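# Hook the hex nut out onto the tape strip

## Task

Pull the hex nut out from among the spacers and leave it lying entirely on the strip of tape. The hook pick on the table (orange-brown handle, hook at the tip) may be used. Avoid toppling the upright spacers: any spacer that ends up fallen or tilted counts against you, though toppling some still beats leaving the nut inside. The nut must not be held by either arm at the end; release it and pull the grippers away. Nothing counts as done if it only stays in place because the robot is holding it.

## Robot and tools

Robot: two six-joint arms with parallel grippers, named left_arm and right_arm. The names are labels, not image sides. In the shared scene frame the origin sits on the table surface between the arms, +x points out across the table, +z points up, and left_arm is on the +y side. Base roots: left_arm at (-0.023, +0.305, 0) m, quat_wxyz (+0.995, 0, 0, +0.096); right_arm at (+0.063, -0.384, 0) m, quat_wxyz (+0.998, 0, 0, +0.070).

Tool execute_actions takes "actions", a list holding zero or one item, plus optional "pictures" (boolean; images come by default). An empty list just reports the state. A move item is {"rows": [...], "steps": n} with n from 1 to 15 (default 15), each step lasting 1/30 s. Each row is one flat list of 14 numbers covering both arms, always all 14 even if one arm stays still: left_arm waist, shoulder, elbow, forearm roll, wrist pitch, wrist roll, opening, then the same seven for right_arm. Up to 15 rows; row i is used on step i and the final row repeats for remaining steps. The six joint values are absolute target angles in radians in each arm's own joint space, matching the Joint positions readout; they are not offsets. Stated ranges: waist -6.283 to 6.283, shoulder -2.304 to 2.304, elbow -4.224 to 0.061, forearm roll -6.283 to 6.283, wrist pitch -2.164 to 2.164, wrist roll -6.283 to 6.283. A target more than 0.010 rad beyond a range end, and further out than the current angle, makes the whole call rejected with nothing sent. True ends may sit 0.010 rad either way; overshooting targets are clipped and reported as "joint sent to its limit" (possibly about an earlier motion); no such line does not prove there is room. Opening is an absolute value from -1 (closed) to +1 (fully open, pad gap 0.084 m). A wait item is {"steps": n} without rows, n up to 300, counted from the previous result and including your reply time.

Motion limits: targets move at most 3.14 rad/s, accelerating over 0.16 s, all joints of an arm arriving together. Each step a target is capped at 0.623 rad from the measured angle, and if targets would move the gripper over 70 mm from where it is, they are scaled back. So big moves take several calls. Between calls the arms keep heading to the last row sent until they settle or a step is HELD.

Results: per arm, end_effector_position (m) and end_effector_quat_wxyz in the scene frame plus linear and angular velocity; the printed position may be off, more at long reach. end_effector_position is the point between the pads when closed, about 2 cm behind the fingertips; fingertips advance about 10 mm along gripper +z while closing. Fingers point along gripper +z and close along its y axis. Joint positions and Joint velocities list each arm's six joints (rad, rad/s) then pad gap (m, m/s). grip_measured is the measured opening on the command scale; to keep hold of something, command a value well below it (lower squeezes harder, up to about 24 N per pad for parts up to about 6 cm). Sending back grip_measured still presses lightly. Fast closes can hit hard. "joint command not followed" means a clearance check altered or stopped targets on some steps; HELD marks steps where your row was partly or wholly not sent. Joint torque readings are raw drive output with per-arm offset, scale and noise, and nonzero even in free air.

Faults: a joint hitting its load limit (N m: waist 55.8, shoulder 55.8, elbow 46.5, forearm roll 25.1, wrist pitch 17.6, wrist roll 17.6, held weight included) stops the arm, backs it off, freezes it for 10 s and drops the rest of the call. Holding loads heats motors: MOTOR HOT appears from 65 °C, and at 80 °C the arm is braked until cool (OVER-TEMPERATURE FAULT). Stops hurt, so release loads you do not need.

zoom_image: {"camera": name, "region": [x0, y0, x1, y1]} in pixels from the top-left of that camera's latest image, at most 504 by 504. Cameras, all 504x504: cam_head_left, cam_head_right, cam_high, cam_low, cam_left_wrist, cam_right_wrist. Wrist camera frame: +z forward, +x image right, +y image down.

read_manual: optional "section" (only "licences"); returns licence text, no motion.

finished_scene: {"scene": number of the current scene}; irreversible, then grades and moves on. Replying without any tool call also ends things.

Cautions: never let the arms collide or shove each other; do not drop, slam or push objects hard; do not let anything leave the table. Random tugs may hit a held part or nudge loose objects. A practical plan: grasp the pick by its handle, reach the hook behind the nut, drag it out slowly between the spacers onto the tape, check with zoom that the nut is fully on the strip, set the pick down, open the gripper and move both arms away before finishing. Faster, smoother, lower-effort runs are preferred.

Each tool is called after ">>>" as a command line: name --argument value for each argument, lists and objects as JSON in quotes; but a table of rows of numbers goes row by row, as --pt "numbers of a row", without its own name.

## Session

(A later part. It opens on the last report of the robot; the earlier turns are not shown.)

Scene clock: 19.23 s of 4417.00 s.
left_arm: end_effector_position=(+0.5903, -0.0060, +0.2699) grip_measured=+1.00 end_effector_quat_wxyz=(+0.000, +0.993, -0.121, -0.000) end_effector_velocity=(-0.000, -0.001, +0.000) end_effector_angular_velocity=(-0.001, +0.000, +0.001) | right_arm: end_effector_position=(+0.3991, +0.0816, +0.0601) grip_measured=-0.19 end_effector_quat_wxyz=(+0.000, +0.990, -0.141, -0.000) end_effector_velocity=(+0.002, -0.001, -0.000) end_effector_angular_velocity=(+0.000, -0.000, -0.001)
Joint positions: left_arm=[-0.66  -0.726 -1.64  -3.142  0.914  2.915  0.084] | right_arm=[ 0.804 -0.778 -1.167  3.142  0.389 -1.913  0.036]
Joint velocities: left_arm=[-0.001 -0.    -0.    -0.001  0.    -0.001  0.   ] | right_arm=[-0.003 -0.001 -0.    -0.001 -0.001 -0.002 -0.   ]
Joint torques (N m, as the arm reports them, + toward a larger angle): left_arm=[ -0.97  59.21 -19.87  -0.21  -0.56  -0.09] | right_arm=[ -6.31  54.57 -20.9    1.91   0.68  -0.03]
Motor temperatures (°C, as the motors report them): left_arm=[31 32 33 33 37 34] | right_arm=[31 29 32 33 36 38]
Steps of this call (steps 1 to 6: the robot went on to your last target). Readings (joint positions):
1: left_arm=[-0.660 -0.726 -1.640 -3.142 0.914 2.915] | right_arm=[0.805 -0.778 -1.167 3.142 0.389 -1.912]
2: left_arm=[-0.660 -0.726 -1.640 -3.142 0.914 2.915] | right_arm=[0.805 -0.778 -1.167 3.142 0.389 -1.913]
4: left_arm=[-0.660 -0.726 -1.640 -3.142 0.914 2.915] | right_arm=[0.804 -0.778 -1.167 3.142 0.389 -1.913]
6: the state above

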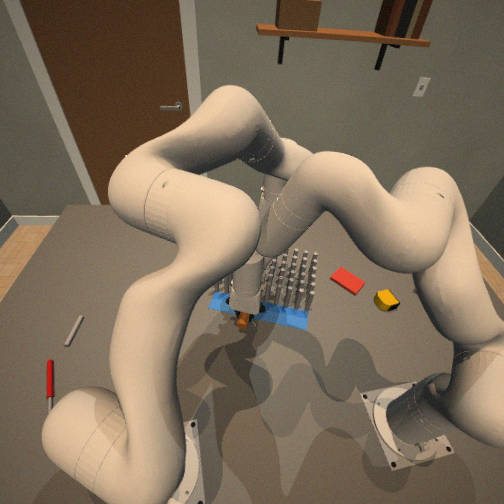

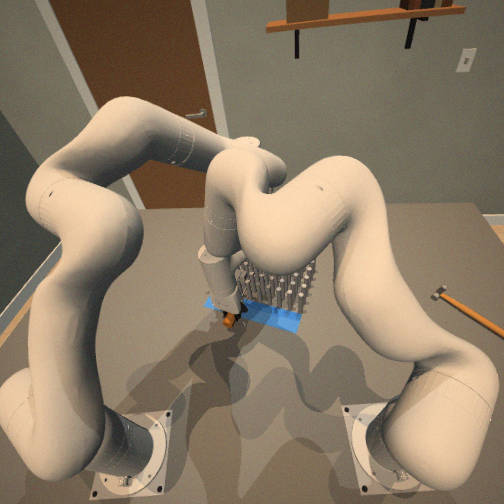

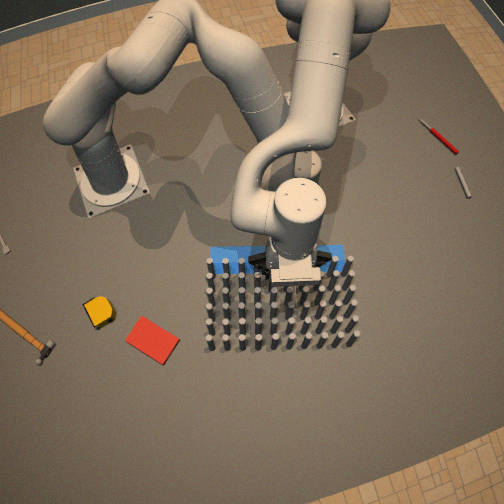

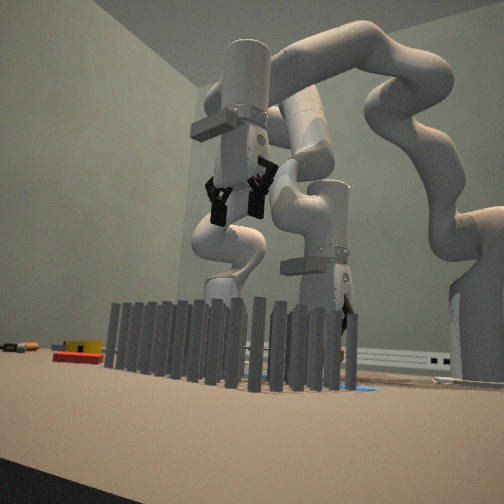

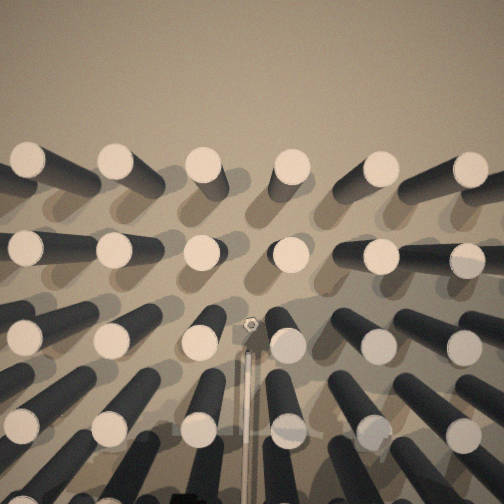

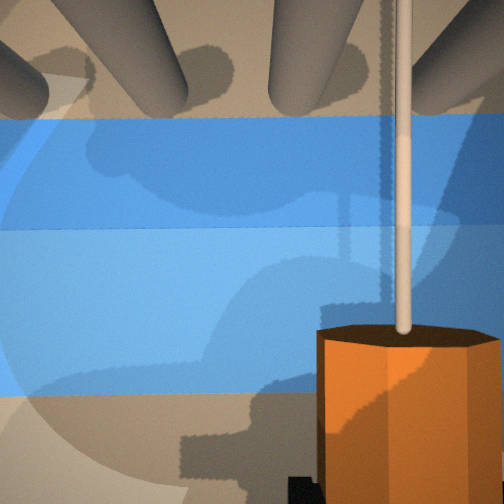

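>>> execute_actions --actions '[{"rows": [[-0.660,-0.726,-1.640,-3.1416,0.914,2.915,1, 0.7812,-0.7835,-1.1773,3.1416,0.3938,-1.9354,-1],[-0.660,-0.726,-1.640,-3.1416,0.914,2.915,1, 0.7812,-0.7835,-1.1773,3.1416,0.3938,-1.9354,-1],[-0.660,-0.726,-1.640,-3.1416,0.914,2.915,1, 0.7812,-0.7835,-1.1773,3.1416,0.3938,-1.9354,-1],[-0.660,-0.726,-1.640,-3.1416,0.914,2.915,1, 0.7812,-0.7835,-1.1773,3.1416,0.3938,-1.9354,-1],[-0.660,-0.726,-1.640,-3.1416,0.914,2.915,1, 0.7812,-0.7835,-1.1773,3.1416,0.3938,-1.9354,-1],[-0.660,-0.726,-1.640,-3.1416,0.914,2.915,1, 0.7812,-0.7835,-1.1773,3.1416,0.3938,-1.9354,-1],[-0.660,-0.726,-1.640,-3.1416,0.914,2.915,1, 0.7812,-0.8222,-1.1852,3.1416,0.363,-1.9354,-1]], "steps": 15}]' --pictures false

>>> execute_actions --actions '[{"steps": 5}]'

>>> zoom_image --camera "cam_left_wrist" --region '[190, 290, 310, 390]'

Scene clock: 22.63 s of 4417.00 s.
left_arm: end_effector_position=(+0.5903, -0.0060, +0.2699) grip_measured=+1.00 end_effector_quat_wxyz=(+0.000, +0.993, -0.121, -0.000) end_effector_velocity=(-0.000, -0.000, +0.000) end_effector_angular_velocity=(+0.000, -0.000, -0.001) | right_arm: end_effector_position=(+0.4114, +0.0761, +0.0400) grip_measured=-0.19 end_effector_quat_wxyz=(+0.000, +0.990, -0.142, -0.000) end_effector_velocity=(+0.007, +0.009, +0.008) end_effector_angular_velocity=(+0.023, -0.018, -0.001)
Joint positions: left_arm=[-0.66  -0.726 -1.64  -3.142  0.914  2.915  0.084] | right_arm=[ 0.781 -0.822 -1.185  3.142  0.363 -1.935  0.036]
Joint velocities: left_arm=[-0.001  0.     0.     0.    -0.     0.001 -0.   ] | right_arm=[-0.001  0.008 -0.011 -0.001 -0.01   0.001 -0.   ]
Joint torques (N m, as the arm reports them, + toward a larger angle): left_arm=[ -2.01  59.92 -19.59  -0.19  -0.39  -0.14] | right_arm=[ -7.19  54.9  -19.37   2.17   0.87  -0.06]
Motor temperatures (°C, as the motors report them): left_arm=[31 32 33 33 37 34] | right_arm=[31 29 32 33 36 38]
Steps of this call (steps 1 to 15: the robot went on to your last target; steps 16 to 87: nothing new was sent; steps 88 to 102: all 15 steps of this action). Readings (joint positions):
88: left_arm=[-0.660 -0.726 -1.640 -3.142 0.914 2.915] | right_arm=[0.803 -0.778 -1.168 3.142 0.389 -1.913]
89: left_arm=[-0.660 -0.726 -1.640 -3.142 0.914 2.915] | right_arm=[0.800 -0.779 -1.169 3.142 0.390 -1.918]
91: left_arm=[-0.660 -0.726 -1.640 -3.142 0.914 2.915] | right_arm=[0.787 -0.782 -1.175 3.142 0.392 -1.929]
95: left_arm=[-0.660 -0.726 -1.640 -3.142 0.914 2.915] | right_arm=[0.781 -0.788 -1.179 3.142 0.388 -1.935]
102: the state above

Scene clock: 22.80 s of 4417.00 s.
left_arm: end_effector_position=(+0.5903, -0.0060, +0.2699) grip_measured=+1.00 end_effector_quat_wxyz=(+0.000, +0.993, -0.121, -0.000) end_effector_velocity=(-0.000, +0.000, +0.000) end_effector_angular_velocity=(+0.001, +0.000, -0.000) | right_arm: end_effector_position=(+0.4116, +0.0764, +0.0402) grip_measured=-0.19 end_effector_quat_wxyz=(-0.000, +0.990, -0.142, +0.000) end_effector_velocity=(+0.000, +0.000, -0.001) end_effector_angular_velocity=(+0.000, -0.000, -0.000)
Joint positions: left_arm=[-0.66  -0.726 -1.64  -3.142  0.914  2.915  0.084] | right_arm=[ 0.781 -0.822 -1.185  3.142  0.363 -1.935  0.036]
Joint velocities: left_arm=[ 0.     0.001  0.002  0.001  0.    -0.    -0.   ] | right_arm=[-0.    -0.002 -0.001 -0.    -0.001  0.     0.   ]
Joint torques (N m, as the arm reports them, + toward a larger angle): left_arm=[ -0.8   59.32 -19.66   0.25  -0.52  -0.03] | right_arm=[ -6.69  56.32 -20.56   2.26   0.54  -0.04]
Motor temperatures (°C, as the motors report them): left_arm=[31 32 33 33 37 34] | right_arm=[31 29 32 33 36 38]
Steps of this call (steps 1 to 5: the robot went on to your last target). Readings (joint positions):
1: left_arm=[-0.660 -0.726 -1.640 -3.142 0.914 2.915] | right_arm=[0.781 -0.822 -1.185 3.142 0.363 -1.935]
2: left_arm=[-0.660 -0.726 -1.640 -3.142 0.914 2.915] | right_arm=[0.781 -0.822 -1.185 3.142 0.363 -1.935]
4: left_arm=[-0.660 -0.726 -1.640 -3.142 0.914 2.915] | right_arm=[0.781 -0.822 -1.185 3.142 0.363 -1.935]
5: the state above

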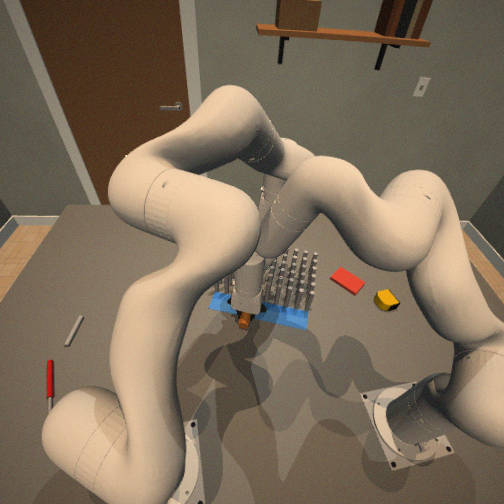

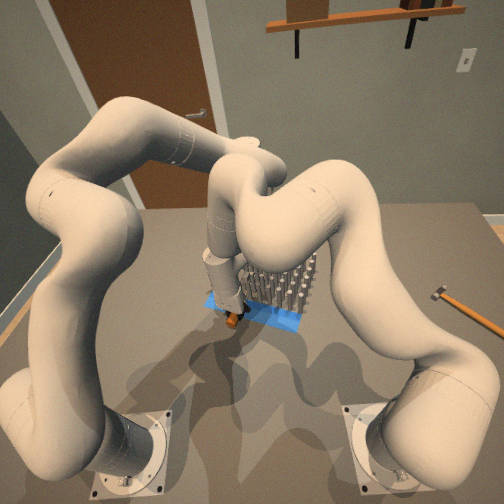

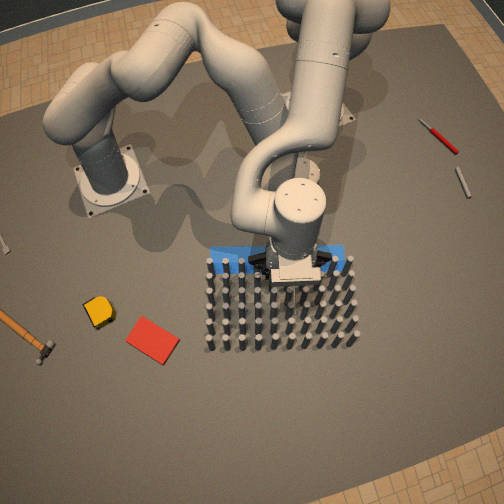

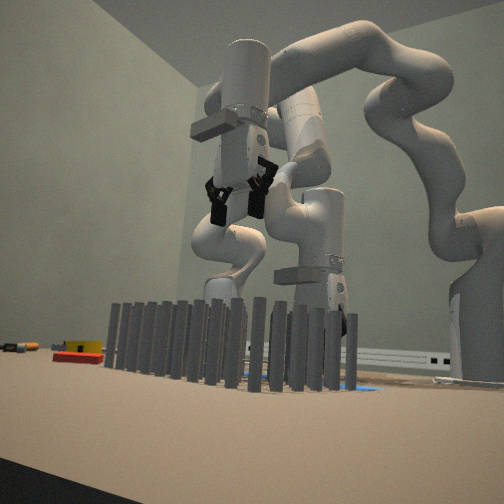

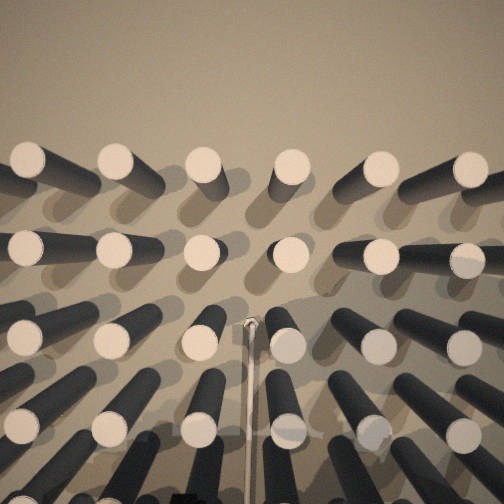

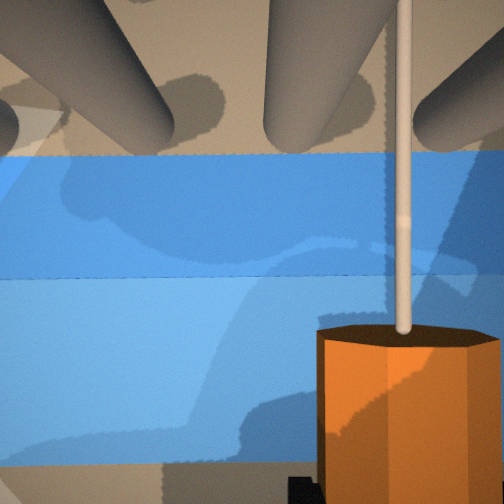

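Region (190, 290, 310, 390) of cam_left_wrist's 504x504 image, scaled by 4.200, with more detail than that image has.

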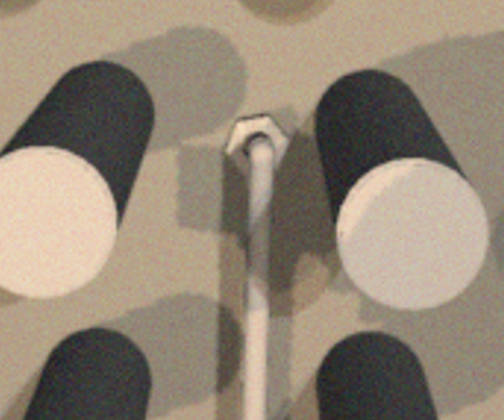

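>>> execute_actions --actions '[{"rows": [[-0.660,-0.726,-1.640,-3.1416,0.914,2.915,1, 0.7845,-0.8220,-1.1848,3.1416,0.3628,-1.9321,-1],[-0.660,-0.726,-1.640,-3.1416,0.914,2.915,1, 0.7845,-0.8220,-1.1848,3.1416,0.3628,-1.9321,-1],[-0.660,-0.726,-1.640,-3.1416,0.914,2.915,1, 0.7845,-0.8220,-1.1848,3.1416,0.3628,-1.9321,-1],[-0.660,-0.726,-1.640,-3.1416,0.914,2.915,1, 0.7845,-0.8220,-1.1848,3.1416,0.3628,-1.9321,-1],[-0.660,-0.726,-1.640,-3.1416,0.914,2.915,1, 0.7845,-0.8220,-1.1848,3.1416,0.3628,-1.9321,-1],[-0.660,-0.726,-1.640,-3.1416,0.914,2.915,1, 0.7845,-0.8220,-1.1848,3.1416,0.3628,-1.9321,-1],[-0.660,-0.726,-1.640,-3.1416,0.914,2.915,1, 0.7845,-0.8397,-1.1891,3.1416,0.3494,-1.9321,-1]], "steps": 15}]' --pictures true

>>> zoom_image --camera "cam_left_wrist" --region '[190, 290, 310, 390]'

Scene clock: 24.67 s of 4417.00 s.
left_arm: end_effector_position=(+0.5903, -0.0060, +0.2699) grip_measured=+1.00 end_effector_quat_wxyz=(+0.000, +0.993, -0.121, -0.000) end_effector_velocity=(+0.001, +0.001, -0.001) end_effector_angular_velocity=(+0.001, +0.001, +0.002) | right_arm: end_effector_position=(+0.4100, +0.0773, +0.0311) grip_measured=-0.19 end_effector_quat_wxyz=(+0.000, +0.990, -0.142, -0.000) end_effector_velocity=(+0.003, +0.004, +0.003) end_effector_angular_velocity=(+0.009, -0.006, +0.000)
Joint positions: left_arm=[-0.66  -0.726 -1.64  -3.142  0.914  2.915  0.084] | right_arm=[ 0.784 -0.84  -1.189  3.142  0.35  -1.932  0.036]
Joint velocities: left_arm=[ 0.002 -0.002 -0.     0.    -0.    -0.     0.   ] | right_arm=[ 0.     0.003 -0.004  0.    -0.004 -0.001 -0.   ]
Joint torques (N m, as the arm reports them, + toward a larger angle): left_arm=[ -0.82  57.72 -19.98  -0.42  -0.5   -0.3 ] | right_arm=[ -6.12  57.5  -19.89   2.24   0.68   0.  ]
Motor temperatures (°C, as the motors report them): left_arm=[31 32 33 33 37 34] | right_arm=[31 29 32 33 36 38]
Steps of this call (steps 1 to 15: the robot went on to your last target; steps 16 to 41: nothing new was sent; steps 42 to 56: all 15 steps of this action). Readings (joint positions):
42: left_arm=[-0.660 -0.726 -1.640 -3.142 0.914 2.915] | right_arm=[0.781 -0.822 -1.185 3.142 0.363 -1.935]
43: left_arm=[-0.660 -0.726 -1.640 -3.142 0.914 2.915] | right_arm=[0.782 -0.822 -1.185 3.142 0.363 -1.934]
45: left_arm=[-0.660 -0.726 -1.640 -3.142 0.914 2.915] | right_arm=[0.784 -0.822 -1.185 3.142 0.363 -1.933]
49: left_arm=[-0.660 -0.726 -1.640 -3.142 0.914 2.915] | right_arm=[0.784 -0.825 -1.186 3.142 0.359 -1.932]
56: the state above

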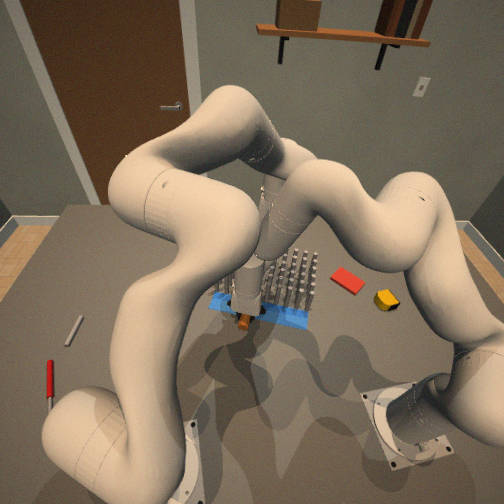

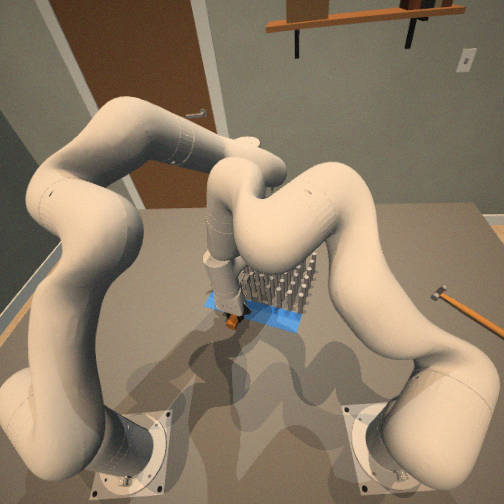

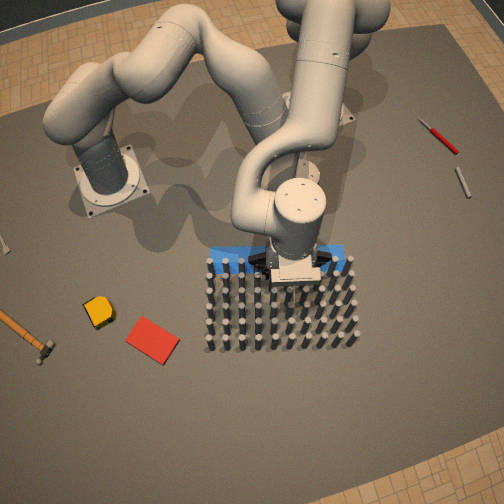

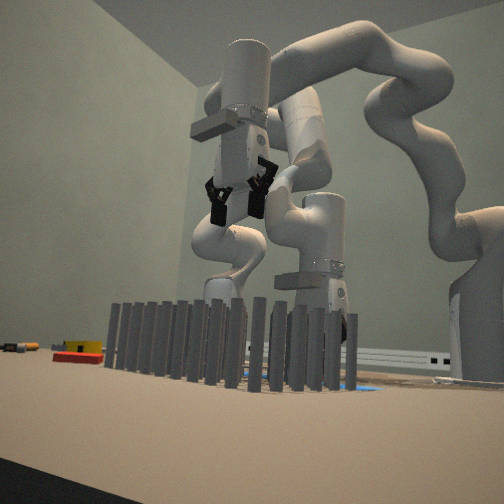

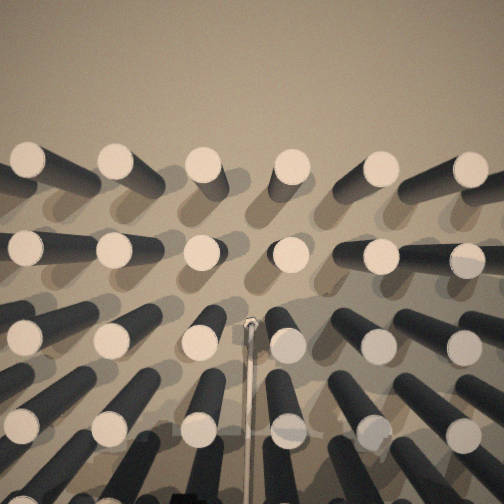

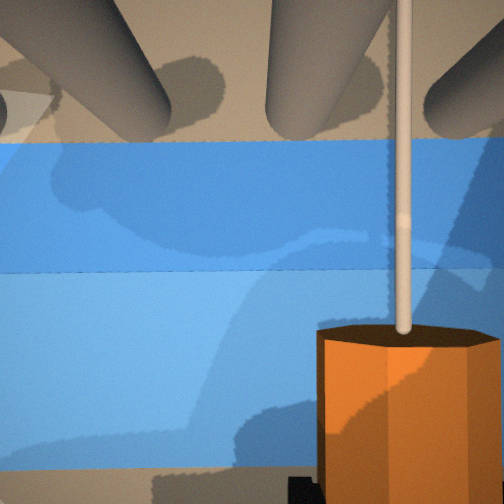

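Region (190, 290, 310, 390) of cam_left_wrist's 504x504 image, scaled by 4.200, with more detail than that image has.

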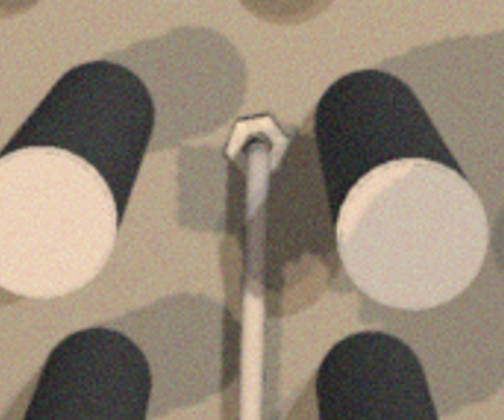

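>>> execute_actions --actions '[{"rows": [[-0.660,-0.726,-1.640,-3.1416,0.914,2.915,1, 0.8506,-0.8177,-1.1447,3.1416,0.327,-1.866,-1],[-0.660,-0.726,-1.640,-3.1416,0.914,2.915,1, 0.8506,-0.8177,-1.1447,3.1416,0.327,-1.866,-1],[-0.660,-0.726,-1.640,-3.1416,0.914,2.915,1, 0.8506,-0.8177,-1.1447,3.1416,0.327,-1.866,-1],[-0.660,-0.726,-1.640,-3.1416,0.914,2.915,1, 0.8506,-0.8177,-1.1447,3.1416,0.327,-1.866,-1],[-0.660,-0.726,-1.640,-3.1416,0.914,2.915,1, 0.8506,-0.8177,-1.1447,3.1416,0.327,-1.866,-1],[-0.660,-0.726,-1.640,-3.1416,0.914,2.915,1, 0.8506,-0.8177,-1.1447,3.1416,0.327,-1.866,-1],[-0.660,-0.726,-1.640,-3.1416,0.914,2.915,1, 0.8506,-0.8177,-1.1447,3.1416,0.327,-1.866,-1],[-0.660,-0.726,-1.640,-3.1416,0.914,2.915,1, 0.9194,-0.8002,-1.1095,3.1416,0.3093,-1.7972,-1]], "steps": 15}]' --pictures false

>>> execute_actions --actions '[{"rows": [[-0.660,-0.726,-1.640,-3.1416,0.914,2.915,1, 0.9908,-0.7872,-1.0829,3.1416,0.2957,-1.7258,-1],[-0.660,-0.726,-1.640,-3.1416,0.914,2.915,1, 0.9908,-0.7872,-1.0829,3.1416,0.2957,-1.7258,-1],[-0.660,-0.726,-1.640,-3.1416,0.914,2.915,1, 0.9908,-0.7872,-1.0829,3.1416,0.2957,-1.7258,-1],[-0.660,-0.726,-1.640,-3.1416,0.914,2.915,1, 0.9908,-0.7872,-1.0829,3.1416,0.2957,-1.7258,-1],[-0.660,-0.726,-1.640,-3.1416,0.914,2.915,1, 0.9908,-0.7872,-1.0829,3.1416,0.2957,-1.7258,-1],[-0.660,-0.726,-1.640,-3.1416,0.914,2.915,1, 0.9908,-0.7872,-1.0829,3.1416,0.2957,-1.7258,-1],[-0.660,-0.726,-1.640,-3.1416,0.914,2.915,1, 0.9908,-0.7872,-1.0829,3.1416,0.2957,-1.7258,-1],[-0.660,-0.726,-1.640,-3.1416,0.914,2.915,1, 1.0676,-0.7784,-1.0652,3.1416,0.2868,-1.649,-1]], "steps": 15}]' --pictures false

>>> execute_actions --actions '[{"rows": [[-0.796,-0.477,-1.332,-3.1416,0.855,2.779,1, 1.0676,-0.7784,-1.0652,3.1416,0.2868,-1.649,-1]], "steps": 15}]' --pictures true

Scene clock: 29.00 s of 4417.00 s.
left_arm: end_effector_position=(+0.5903, -0.0060, +0.2699) grip_measured=+1.00 end_effector_quat_wxyz=(+0.000, +0.993, -0.121, -0.000) end_effector_velocity=(-0.000, -0.001, +0.000) end_effector_angular_velocity=(-0.002, +0.000, +0.001) | right_arm: end_effector_position=(+0.3332, +0.0982, +0.0311) grip_measured=-0.19 end_effector_quat_wxyz=(+0.000, +0.990, -0.141, -0.000) end_effector_velocity=(-0.005, -0.002, -0.001) end_effector_angular_velocity=(+0.003, -0.002, -0.032)
Joint positions: left_arm=[-0.66  -0.726 -1.64  -3.142  0.914  2.915  0.084] | right_arm=[ 0.919 -0.801 -1.11   3.142  0.31  -1.799  0.036]
Joint velocities: left_arm=[-0.001 -0.    -0.001 -0.002 -0.    -0.     0.   ] | right_arm=[ 0.006  0.006  0.015 -0.001 -0.013  0.039 -0.   ]
Joint torques (N m, as the arm reports them, + toward a larger angle): left_arm=[ -1.93  57.84 -20.83  -0.54  -0.6    0.03] | right_arm=[ -8.35  54.28 -19.4    2.14   0.47   0.01]
Motor temperatures (°C, as the motors report them): left_arm=[31 32 33 33 37 34] | right_arm=[31 29 32 33 36 38]
Steps of this call (steps 1 to 15: the robot went on to your last target; steps 16 to 90: nothing new was sent; then 0.83 s passed at rest; steps 91 to 105: all 15 steps of this action). Readings (joint positions):
91: left_arm=[-0.660 -0.726 -1.640 -3.142 0.914 2.915] | right_arm=[0.785 -0.840 -1.189 3.142 0.349 -1.932]
92: left_arm=[-0.660 -0.726 -1.640 -3.142 0.914 2.915] | right_arm=[0.789 -0.838 -1.185 3.142 0.347 -1.925]
94: left_arm=[-0.660 -0.726 -1.640 -3.142 0.914 2.915] | right_arm=[0.825 -0.826 -1.161 3.142 0.335 -1.891]
98: left_arm=[-0.660 -0.726 -1.640 -3.142 0.914 2.915] | right_arm=[0.850 -0.818 -1.145 3.142 0.328 -1.868]
105: the state above

Scene clock: 29.50 s of 4417.00 s.
left_arm: end_effector_position=(+0.5903, -0.0060, +0.2699) grip_measured=+1.00 end_effector_quat_wxyz=(+0.000, +0.993, -0.121, -0.000) end_effector_velocity=(-0.000, -0.000, +0.000) end_effector_angular_velocity=(+0.001, -0.001, -0.000) | right_arm: end_effector_position=(+0.2541, +0.1195, +0.0311) grip_measured=-0.19 end_effector_quat_wxyz=(+0.000, +0.990, -0.141, -0.000) end_effector_velocity=(-0.007, -0.002, -0.001) end_effector_angular_velocity=(-0.001, +0.000, -0.035)
Joint positions: left_arm=[-0.66  -0.726 -1.64  -3.142  0.914  2.915  0.084] | right_arm=[ 1.067 -0.779 -1.066  3.142  0.287 -1.652  0.036]
Joint velocities: left_arm=[-0.001  0.001  0.     0.002  0.    -0.002 -0.   ] | right_arm=[ 0.011  0.003  0.011 -0.    -0.006  0.046  0.   ]
Joint torques (N m, as the arm reports them, + toward a larger angle): left_arm=[  1.42  60.42 -20.35  -0.28  -0.42  -0.09] | right_arm=[-10.09  54.24 -19.23   2.36   0.51   0.12]
Motor temperatures (°C, as the motors report them): left_arm=[31 32 33 33 37 34] | right_arm=[31 29 32 33 36 38]
Steps of this call (steps 1 to 15: all 15 steps of this action). Readings (joint positions):
1: left_arm=[-0.660 -0.726 -1.640 -3.142 0.914 2.915] | right_arm=[0.919 -0.800 -1.110 3.142 0.310 -1.798]
2: left_arm=[-0.660 -0.726 -1.640 -3.142 0.914 2.915] | right_arm=[0.923 -0.799 -1.108 3.142 0.308 -1.791]
4: left_arm=[-0.660 -0.726 -1.640 -3.142 0.914 2.915] | right_arm=[0.961 -0.793 -1.094 3.142 0.301 -1.754]
8: left_arm=[-0.660 -0.726 -1.640 -3.142 0.914 2.915] | right_arm=[0.990 -0.787 -1.084 3.142 0.296 -1.728]
15: the state above

Scene clock: 30.00 s of 4417.00 s.
left_arm: end_effector_position=(+0.4701, -0.0355, +0.2992) grip_measured=+1.00 end_effector_quat_wxyz=(-0.000, +0.993, -0.120, -0.000) end_effector_velocity=(-0.005, +0.002, -0.003) end_effector_angular_velocity=(+0.001, +0.003, +0.007) | right_arm: end_effector_position=(+0.2537, +0.1196, +0.0310) grip_measured=-0.19 end_effector_quat_wxyz=(+0.000, +0.990, -0.142, +0.000) end_effector_velocity=(-0.000, -0.000, -0.000) end_effector_angular_velocity=(-0.001, +0.000, +0.001)
Joint positions: left_arm=[-0.795 -0.479 -1.334 -3.142  0.855  2.78   0.084] | right_arm=[ 1.068 -0.778 -1.065  3.142  0.287 -1.649  0.036]
Joint velocities: left_arm=[-0.001  0.008  0.02  -0.001 -0.008 -0.008 -0.   ] | right_arm=[ 0.001  0.     0.001 -0.001  0.     0.    -0.   ]
Joint torques (N m, as the arm reports them, + toward a larger angle): left_arm=[ -1.6   50.96 -20.56  -0.62  -0.31  -0.17] | right_arm=[ -7.1   53.23 -18.9    2.66   0.53  -0.08]
Motor temperatures (°C, as the motors report them): left_arm=[31 32 33 33 37 34] | right_arm=[31 29 32 33 36 38]
Steps of this call (steps 1 to 15: all 15 steps of this action). Readings (joint positions):
1: left_arm=[-0.660 -0.726 -1.640 -3.142 0.914 2.915] | right_arm=[1.067 -0.779 -1.065 3.142 0.287 -1.650]
2: left_arm=[-0.662 -0.721 -1.634 -3.142 0.912 2.912] | right_arm=[1.067 -0.779 -1.065 3.142 0.287 -1.650]
4: left_arm=[-0.685 -0.678 -1.577 -3.141 0.901 2.887] | right_arm=[1.067 -0.778 -1.065 3.142 0.287 -1.649]
8: left_arm=[-0.758 -0.548 -1.422 -3.142 0.872 2.818] | right_arm=[1.067 -0.778 -1.065 3.142 0.287 -1.649]
15: the state above

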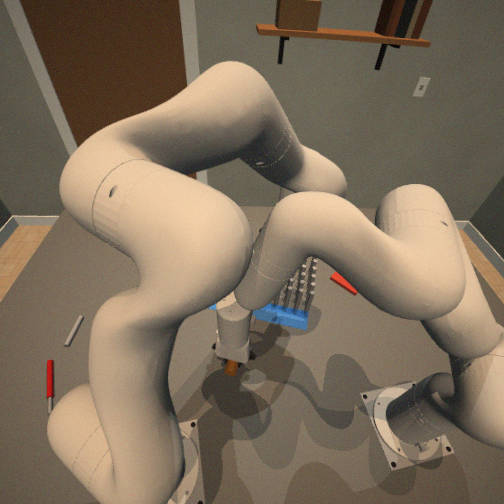

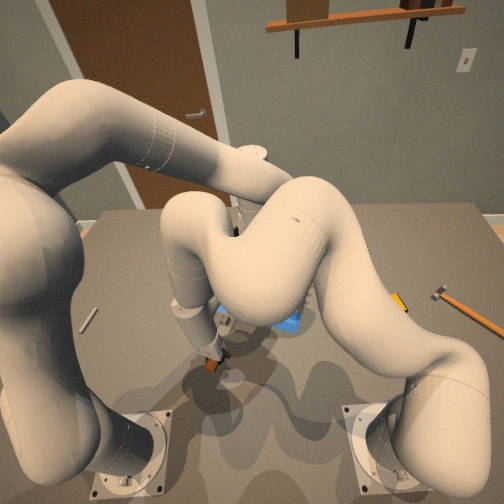

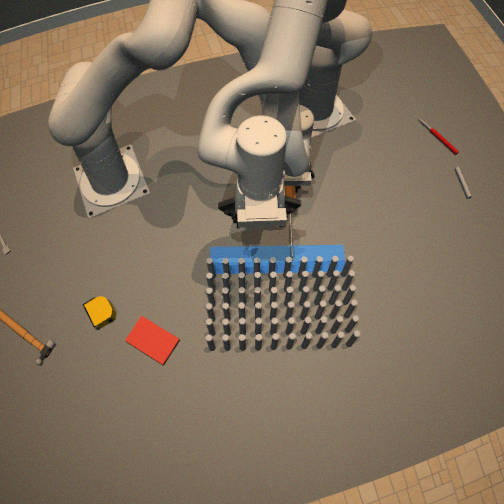

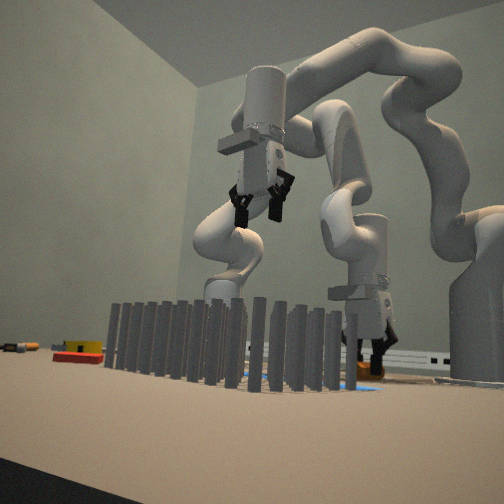

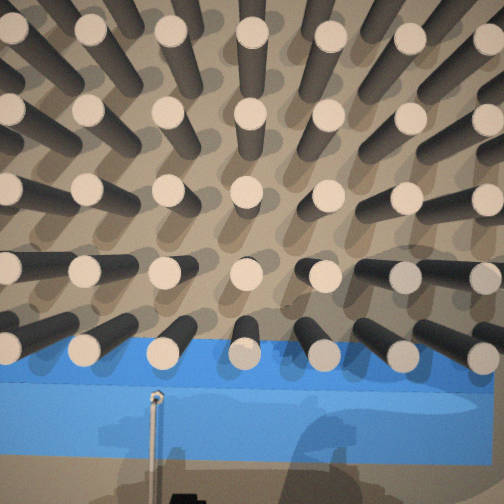

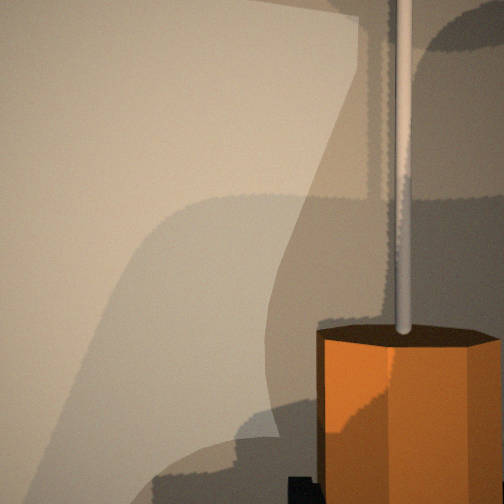

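>>> execute_actions --actions '[{"rows": [[-0.796,-0.477,-1.332,-3.1416,0.855,2.779,1, 1.0646,-0.7784,-1.0652,3.1416,0.2868,-1.652,-1],[-0.796,-0.477,-1.332,-3.1416,0.855,2.779,1, 1.0646,-0.7784,-1.0652,3.1416,0.2868,-1.652,-1],[-0.796,-0.477,-1.332,-3.1416,0.855,2.779,1, 1.0646,-0.7784,-1.0652,3.1416,0.2868,-1.652,-1],[-0.796,-0.477,-1.332,-3.1416,0.855,2.779,1, 1.0646,-0.7191,-1.0543,3.1416,0.3352,-1.652,-1]], "steps": 12}]' --pictures false

>>> execute_actions --actions '[{"rows": [[-0.796,-0.477,-1.332,-3.1416,0.855,2.779,1, 1.2498,-0.7191,-1.0543,3.1416,0.3352,-1.4668,-1]], "steps": 12}]' --pictures false

>>> execute_actions --actions '[{"rows": [[-0.796,-0.477,-1.332,-3.1416,0.855,2.779,1, 1.2498,-0.7723,-1.0641,3.1416,0.2918,-1.4668,-1]], "steps": 10}]' --pictures false

>>> execute_actions --actions '[{"rows": [[-0.796,-0.477,-1.332,-3.1416,0.855,2.779,1, 1.2498,-0.7723,-1.0641,3.1416,0.2918,-1.4668,1]], "steps": 10}]' --pictures false

>>> execute_actions --actions '[{"rows": [[-0.796,-0.477,-1.332,-3.1416,0.855,2.779,1, 1.2498,-0.62,-1.03,3.1416,0.41,-1.4668,1]], "steps": 15}]' --pictures true

Scene clock: 32.47 s of 4417.00 s.
left_arm: end_effector_position=(+0.4694, -0.0358, +0.2996) grip_measured=+1.00 end_effector_quat_wxyz=(+0.000, +0.993, -0.121, -0.000) end_effector_velocity=(+0.000, -0.000, +0.000) end_effector_angular_velocity=(-0.001, -0.000, -0.000) | right_arm: end_effector_position=(+0.2554, +0.1198, +0.0600) grip_measured=-0.19 end_effector_quat_wxyz=(-0.000, +0.990, -0.142, +0.000) end_effector_velocity=(-0.006, -0.016, -0.011) end_effector_angular_velocity=(-0.042, +0.016, -0.000)
Joint positions: left_arm=[-0.796 -0.477 -1.332 -3.142  0.855  2.779  0.084] | right_arm=[ 1.065 -0.719 -1.055  3.142  0.334 -1.652  0.036]
Joint velocities: left_arm=[ 0.     0.    -0.    -0.001 -0.     0.001  0.   ] | right_arm=[-0.    -0.011  0.017 -0.001  0.016  0.001 -0.   ]
Joint torques (N m, as the arm reports them, + toward a larger angle): left_arm=[ -0.84  48.61 -19.6    0.22  -0.52  -0.12] | right_arm=[ -5.65  52.28 -20.42   2.31   0.45  -0.01]
Motor temperatures (°C, as the motors report them): left_arm=[31 32 33 33 37 34] | right_arm=[31 30 32 33 36 38]
Steps of this call (steps 1 to 15: the robot went on to your last target; steps 16 to 62: nothing new was sent; steps 63 to 74: all 12 steps of this action). Readings (joint positions):
63: left_arm=[-0.796 -0.477 -1.332 -3.142 0.855 2.779] | right_arm=[1.068 -0.778 -1.065 3.142 0.287 -1.649]
64: left_arm=[-0.796 -0.477 -1.332 -3.142 0.855 2.779] | right_arm=[1.067 -0.778 -1.065 3.142 0.287 -1.650]
66: left_arm=[-0.796 -0.477 -1.332 -3.142 0.855 2.779] | right_arm=[1.065 -0.778 -1.065 3.142 0.287 -1.651]
70: left_arm=[-0.796 -0.477 -1.332 -3.142 0.855 2.779] | right_arm=[1.065 -0.728 -1.057 3.142 0.326 -1.652]
74: the state above

Scene clock: 32.87 s of 4417.00 s.
left_arm: end_effector_position=(+0.4694, -0.0358, +0.2996) grip_measured=+1.00 end_effector_quat_wxyz=(+0.000, +0.993, -0.121, -0.000) end_effector_velocity=(+0.000, +0.000, +0.001) end_effector_angular_velocity=(-0.000, -0.002, +0.000) | right_arm: end_effector_position=(+0.1605, +0.1459, +0.0599) grip_measured=-0.19 end_effector_quat_wxyz=(+0.000, +0.990, -0.142, -0.000) end_effector_velocity=(-0.002, -0.000, +0.000) end_effector_angular_velocity=(-0.000, -0.000, -0.027)
Joint positions: left_arm=[-0.796 -0.477 -1.332 -3.142  0.855  2.779  0.084] | right_arm=[ 1.248 -0.719 -1.054  3.142  0.335 -1.469  0.036]
Joint velocities: left_arm=[ 0.     0.001 -0.     0.001 -0.    -0.001 -0.   ] | right_arm=[ 0.004  0.001  0.001 -0.001 -0.     0.031 -0.   ]
Joint torques (N m, as the arm reports them, + toward a larger angle): left_arm=[ -1.78  50.17 -19.44   0.23  -0.41   0.13] | right_arm=[ -6.89  53.47 -20.07   2.18   0.58  -0.1 ]
Motor temperatures (°C, as the motors report them): left_arm=[31 32 33 33 37 34] | right_arm=[31 30 32 33 36 38]
Steps of this call (steps 1 to 12: all 12 steps of this action). Readings (joint positions):
1: left_arm=[-0.796 -0.477 -1.332 -3.142 0.855 2.779] | right_arm=[1.065 -0.720 -1.054 3.142 0.335 -1.652]
2: left_arm=[-0.796 -0.477 -1.332 -3.142 0.855 2.779] | right_arm=[1.069 -0.720 -1.054 3.142 0.335 -1.645]
4: left_arm=[-0.796 -0.477 -1.332 -3.142 0.855 2.779] | right_arm=[1.118 -0.720 -1.054 3.141 0.335 -1.592]
8: left_arm=[-0.796 -0.477 -1.332 -3.142 0.855 2.779] | right_arm=[1.233 -0.719 -1.054 3.142 0.335 -1.487]
12: the state above

Scene clock: 33.20 s of 4417.00 s.
left_arm: end_effector_position=(+0.4694, -0.0358, +0.2996) grip_measured=+1.00 end_effector_quat_wxyz=(+0.000, +0.993, -0.121, -0.000) end_effector_velocity=(+0.000, +0.000, +0.000) end_effector_angular_velocity=(+0.001, -0.001, -0.000) | right_arm: end_effector_position=(+0.1595, +0.1460, +0.0343) grip_measured=-0.19 end_effector_quat_wxyz=(-0.000, +0.990, -0.142, +0.000) end_effector_velocity=(-0.000, +0.008, +0.005) end_effector_angular_velocity=(+0.018, -0.004, +0.003)
Joint positions: left_arm=[-0.796 -0.477 -1.332 -3.142  0.855  2.779  0.084] | right_arm=[ 1.249 -0.772 -1.064  3.142  0.292 -1.467  0.036]
Joint velocities: left_arm=[ 0.001  0.    -0.     0.001 -0.     0.     0.   ] | right_arm=[ 0.003  0.006 -0.007 -0.001 -0.006  0.001  0.   ]
Joint torques (N m, as the arm reports them, + toward a larger angle): left_arm=[ -0.48  49.27 -19.24   0.35  -0.48   0.17] | right_arm=[ -6.89  50.91 -17.98   2.47   0.64  -0.1 ]
Motor temperatures (°C, as the motors report them): left_arm=[31 32 33 33 37 34] | right_arm=[31 30 32 33 36 38]
Steps of this call (steps 1 to 10: all 10 steps of this action). Readings (joint positions):
1: left_arm=[-0.796 -0.477 -1.332 -3.142 0.855 2.779] | right_arm=[1.248 -0.719 -1.054 3.142 0.335 -1.468]
2: left_arm=[-0.796 -0.477 -1.332 -3.142 0.855 2.779] | right_arm=[1.248 -0.724 -1.056 3.142 0.330 -1.467]
4: left_arm=[-0.796 -0.477 -1.332 -3.142 0.855 2.779] | right_arm=[1.248 -0.753 -1.062 3.142 0.306 -1.467]
8: left_arm=[-0.796 -0.477 -1.332 -3.142 0.855 2.779] | right_arm=[1.249 -0.772 -1.063 3.142 0.293 -1.467]
10: the state above

Scene clock: 33.53 s of 4417.00 s.
left_arm: end_effector_position=(+0.4694, -0.0358, +0.2996) grip_measured=+1.00 end_effector_quat_wxyz=(+0.000, +0.993, -0.121, -0.000) end_effector_velocity=(+0.000, +0.000, +0.000) end_effector_angular_velocity=(+0.001, -0.001, -0.002) | right_arm: end_effector_position=(+0.1593, +0.1460, +0.0341) grip_measured=+1.00 end_effector_quat_wxyz=(-0.000, +0.990, -0.142, +0.000) end_effector_velocity=(-0.000, -0.001, -0.001) end_effector_angular_velocity=(-0.001, +0.000, +0.001)
Joint positions: left_arm=[-0.796 -0.477 -1.332 -3.142  0.855  2.779  0.084] | right_arm=[ 1.25  -0.772 -1.064  3.142  0.292 -1.467  0.084]
Joint velocities: left_arm=[ 0.     0.    -0.     0.002  0.     0.002  0.   ] | right_arm=[ 0.    -0.001  0.001 -0.    -0.001 -0.     0.   ]
Joint torques (N m, as the arm reports them, + toward a larger angle): left_arm=[ -1.02  48.06 -19.01  -0.82  -0.27  -0.02] | right_arm=[ -5.27  53.54 -18.84   2.2    0.68   0.01]
Motor temperatures (°C, as the motors report them): left_arm=[31 32 33 33 37 34] | right_arm=[31 30 32 33 36 38]
Steps of this call (steps 1 to 10: all 10 steps of this action). Readings (joint positions):
1: left_arm=[-0.796 -0.477 -1.332 -3.142 0.855 2.779] | right_arm=[1.249 -0.772 -1.064 3.142 0.292 -1.467]
2: left_arm=[-0.796 -0.477 -1.332 -3.142 0.855 2.779] | right_arm=[1.250 -0.772 -1.064 3.142 0.292 -1.467]
4: left_arm=[-0.796 -0.477 -1.332 -3.142 0.855 2.779] | right_arm=[1.250 -0.772 -1.064 3.142 0.292 -1.467]
8: left_arm=[-0.796 -0.477 -1.332 -3.142 0.855 2.779] | right_arm=[1.250 -0.772 -1.064 3.142 0.292 -1.467]
10: the state above

Scene clock: 34.03 s of 4417.00 s.
left_arm: end_effector_position=(+0.4694, -0.0358, +0.2996) grip_measured=+1.00 end_effector_quat_wxyz=(+0.000, +0.993, -0.121, -0.000) end_effector_velocity=(-0.000, -0.000, -0.000) end_effector_angular_velocity=(+0.001, +0.000, +0.003) | right_arm: end_effector_position=(+0.1584, +0.1411, +0.1051) grip_measured=+1.00 end_effector_quat_wxyz=(+0.001, +0.990, -0.142, -0.000) end_effector_velocity=(+0.001, +0.004, +0.006) end_effector_angular_velocity=(+0.010, -0.002, +0.002)
Joint positions: left_arm=[-0.796 -0.477 -1.332 -3.142  0.855  2.779  0.084] | right_arm=[ 1.25  -0.621 -1.03   3.142  0.41  -1.467  0.084]
Joint velocities: left_arm=[-0.    -0.001 -0.     0.     0.    -0.003 -0.   ] | right_arm=[ 0.     0.008 -0.003 -0.001  0.001 -0.001 -0.   ]
Joint torques (N m, as the arm reports them, + toward a larger angle): left_arm=[ -3.64  50.29 -18.71   0.13  -0.41  -0.04] | right_arm=[ -6.17  48.14 -20.73   2.03   0.72  -0.04]
Motor temperatures (°C, as the motors report them): left_arm=[31 32 33 33 37 34] | right_arm=[31 30 32 33 36 38]
Steps of this call (steps 1 to 15: all 15 steps of this action). Readings (joint positions):
1: left_arm=[-0.796 -0.477 -1.332 -3.142 0.855 2.779] | right_arm=[1.250 -0.772 -1.064 3.142 0.292 -1.467]
2: left_arm=[-0.796 -0.477 -1.332 -3.142 0.855 2.779] | right_arm=[1.250 -0.767 -1.062 3.142 0.297 -1.467]
4: left_arm=[-0.796 -0.477 -1.332 -3.142 0.855 2.779] | right_arm=[1.250 -0.718 -1.048 3.142 0.340 -1.467]
8: left_arm=[-0.796 -0.477 -1.332 -3.142 0.855 2.779] | right_arm=[1.250 -0.623 -1.035 3.142 0.403 -1.467]
15: the state above

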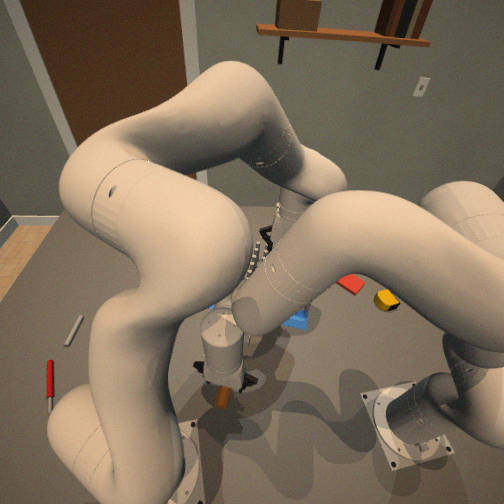

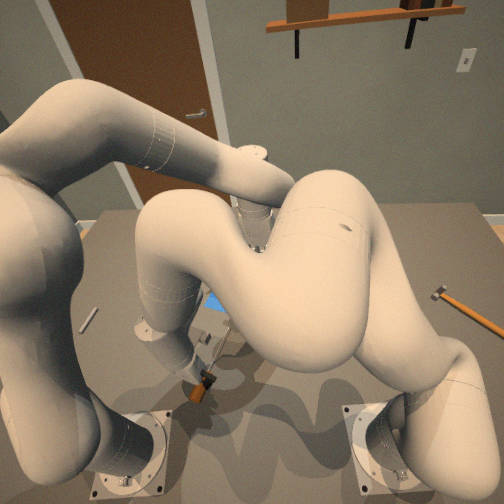

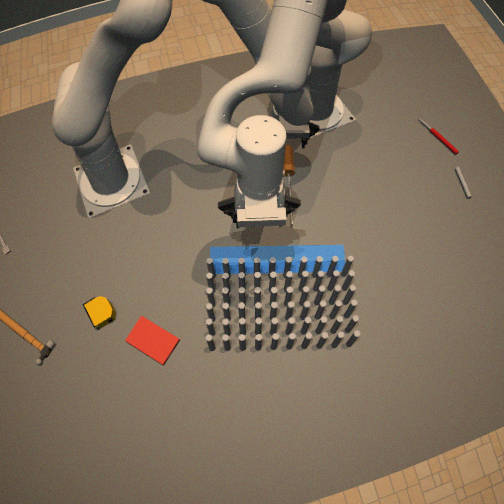

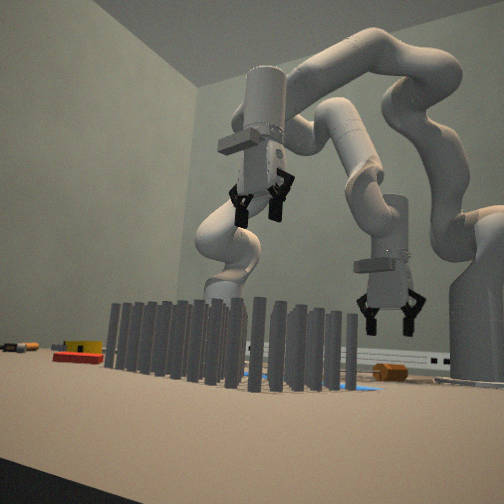

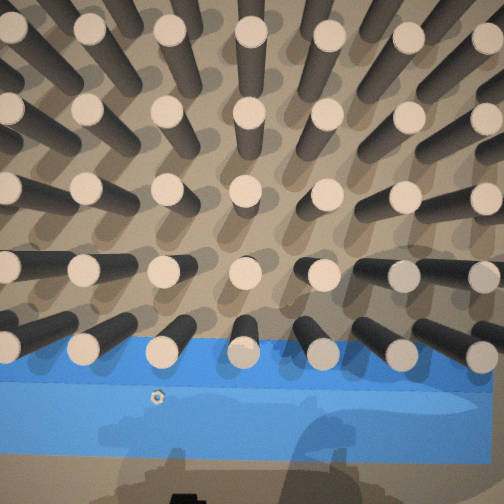

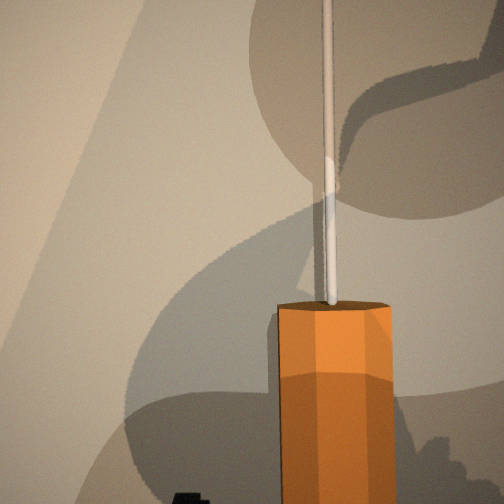

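The nut is on the strip, all spacers are upright, and the pick is released.

>>> finished_scene --scene 2

The scene is finished: the task was done.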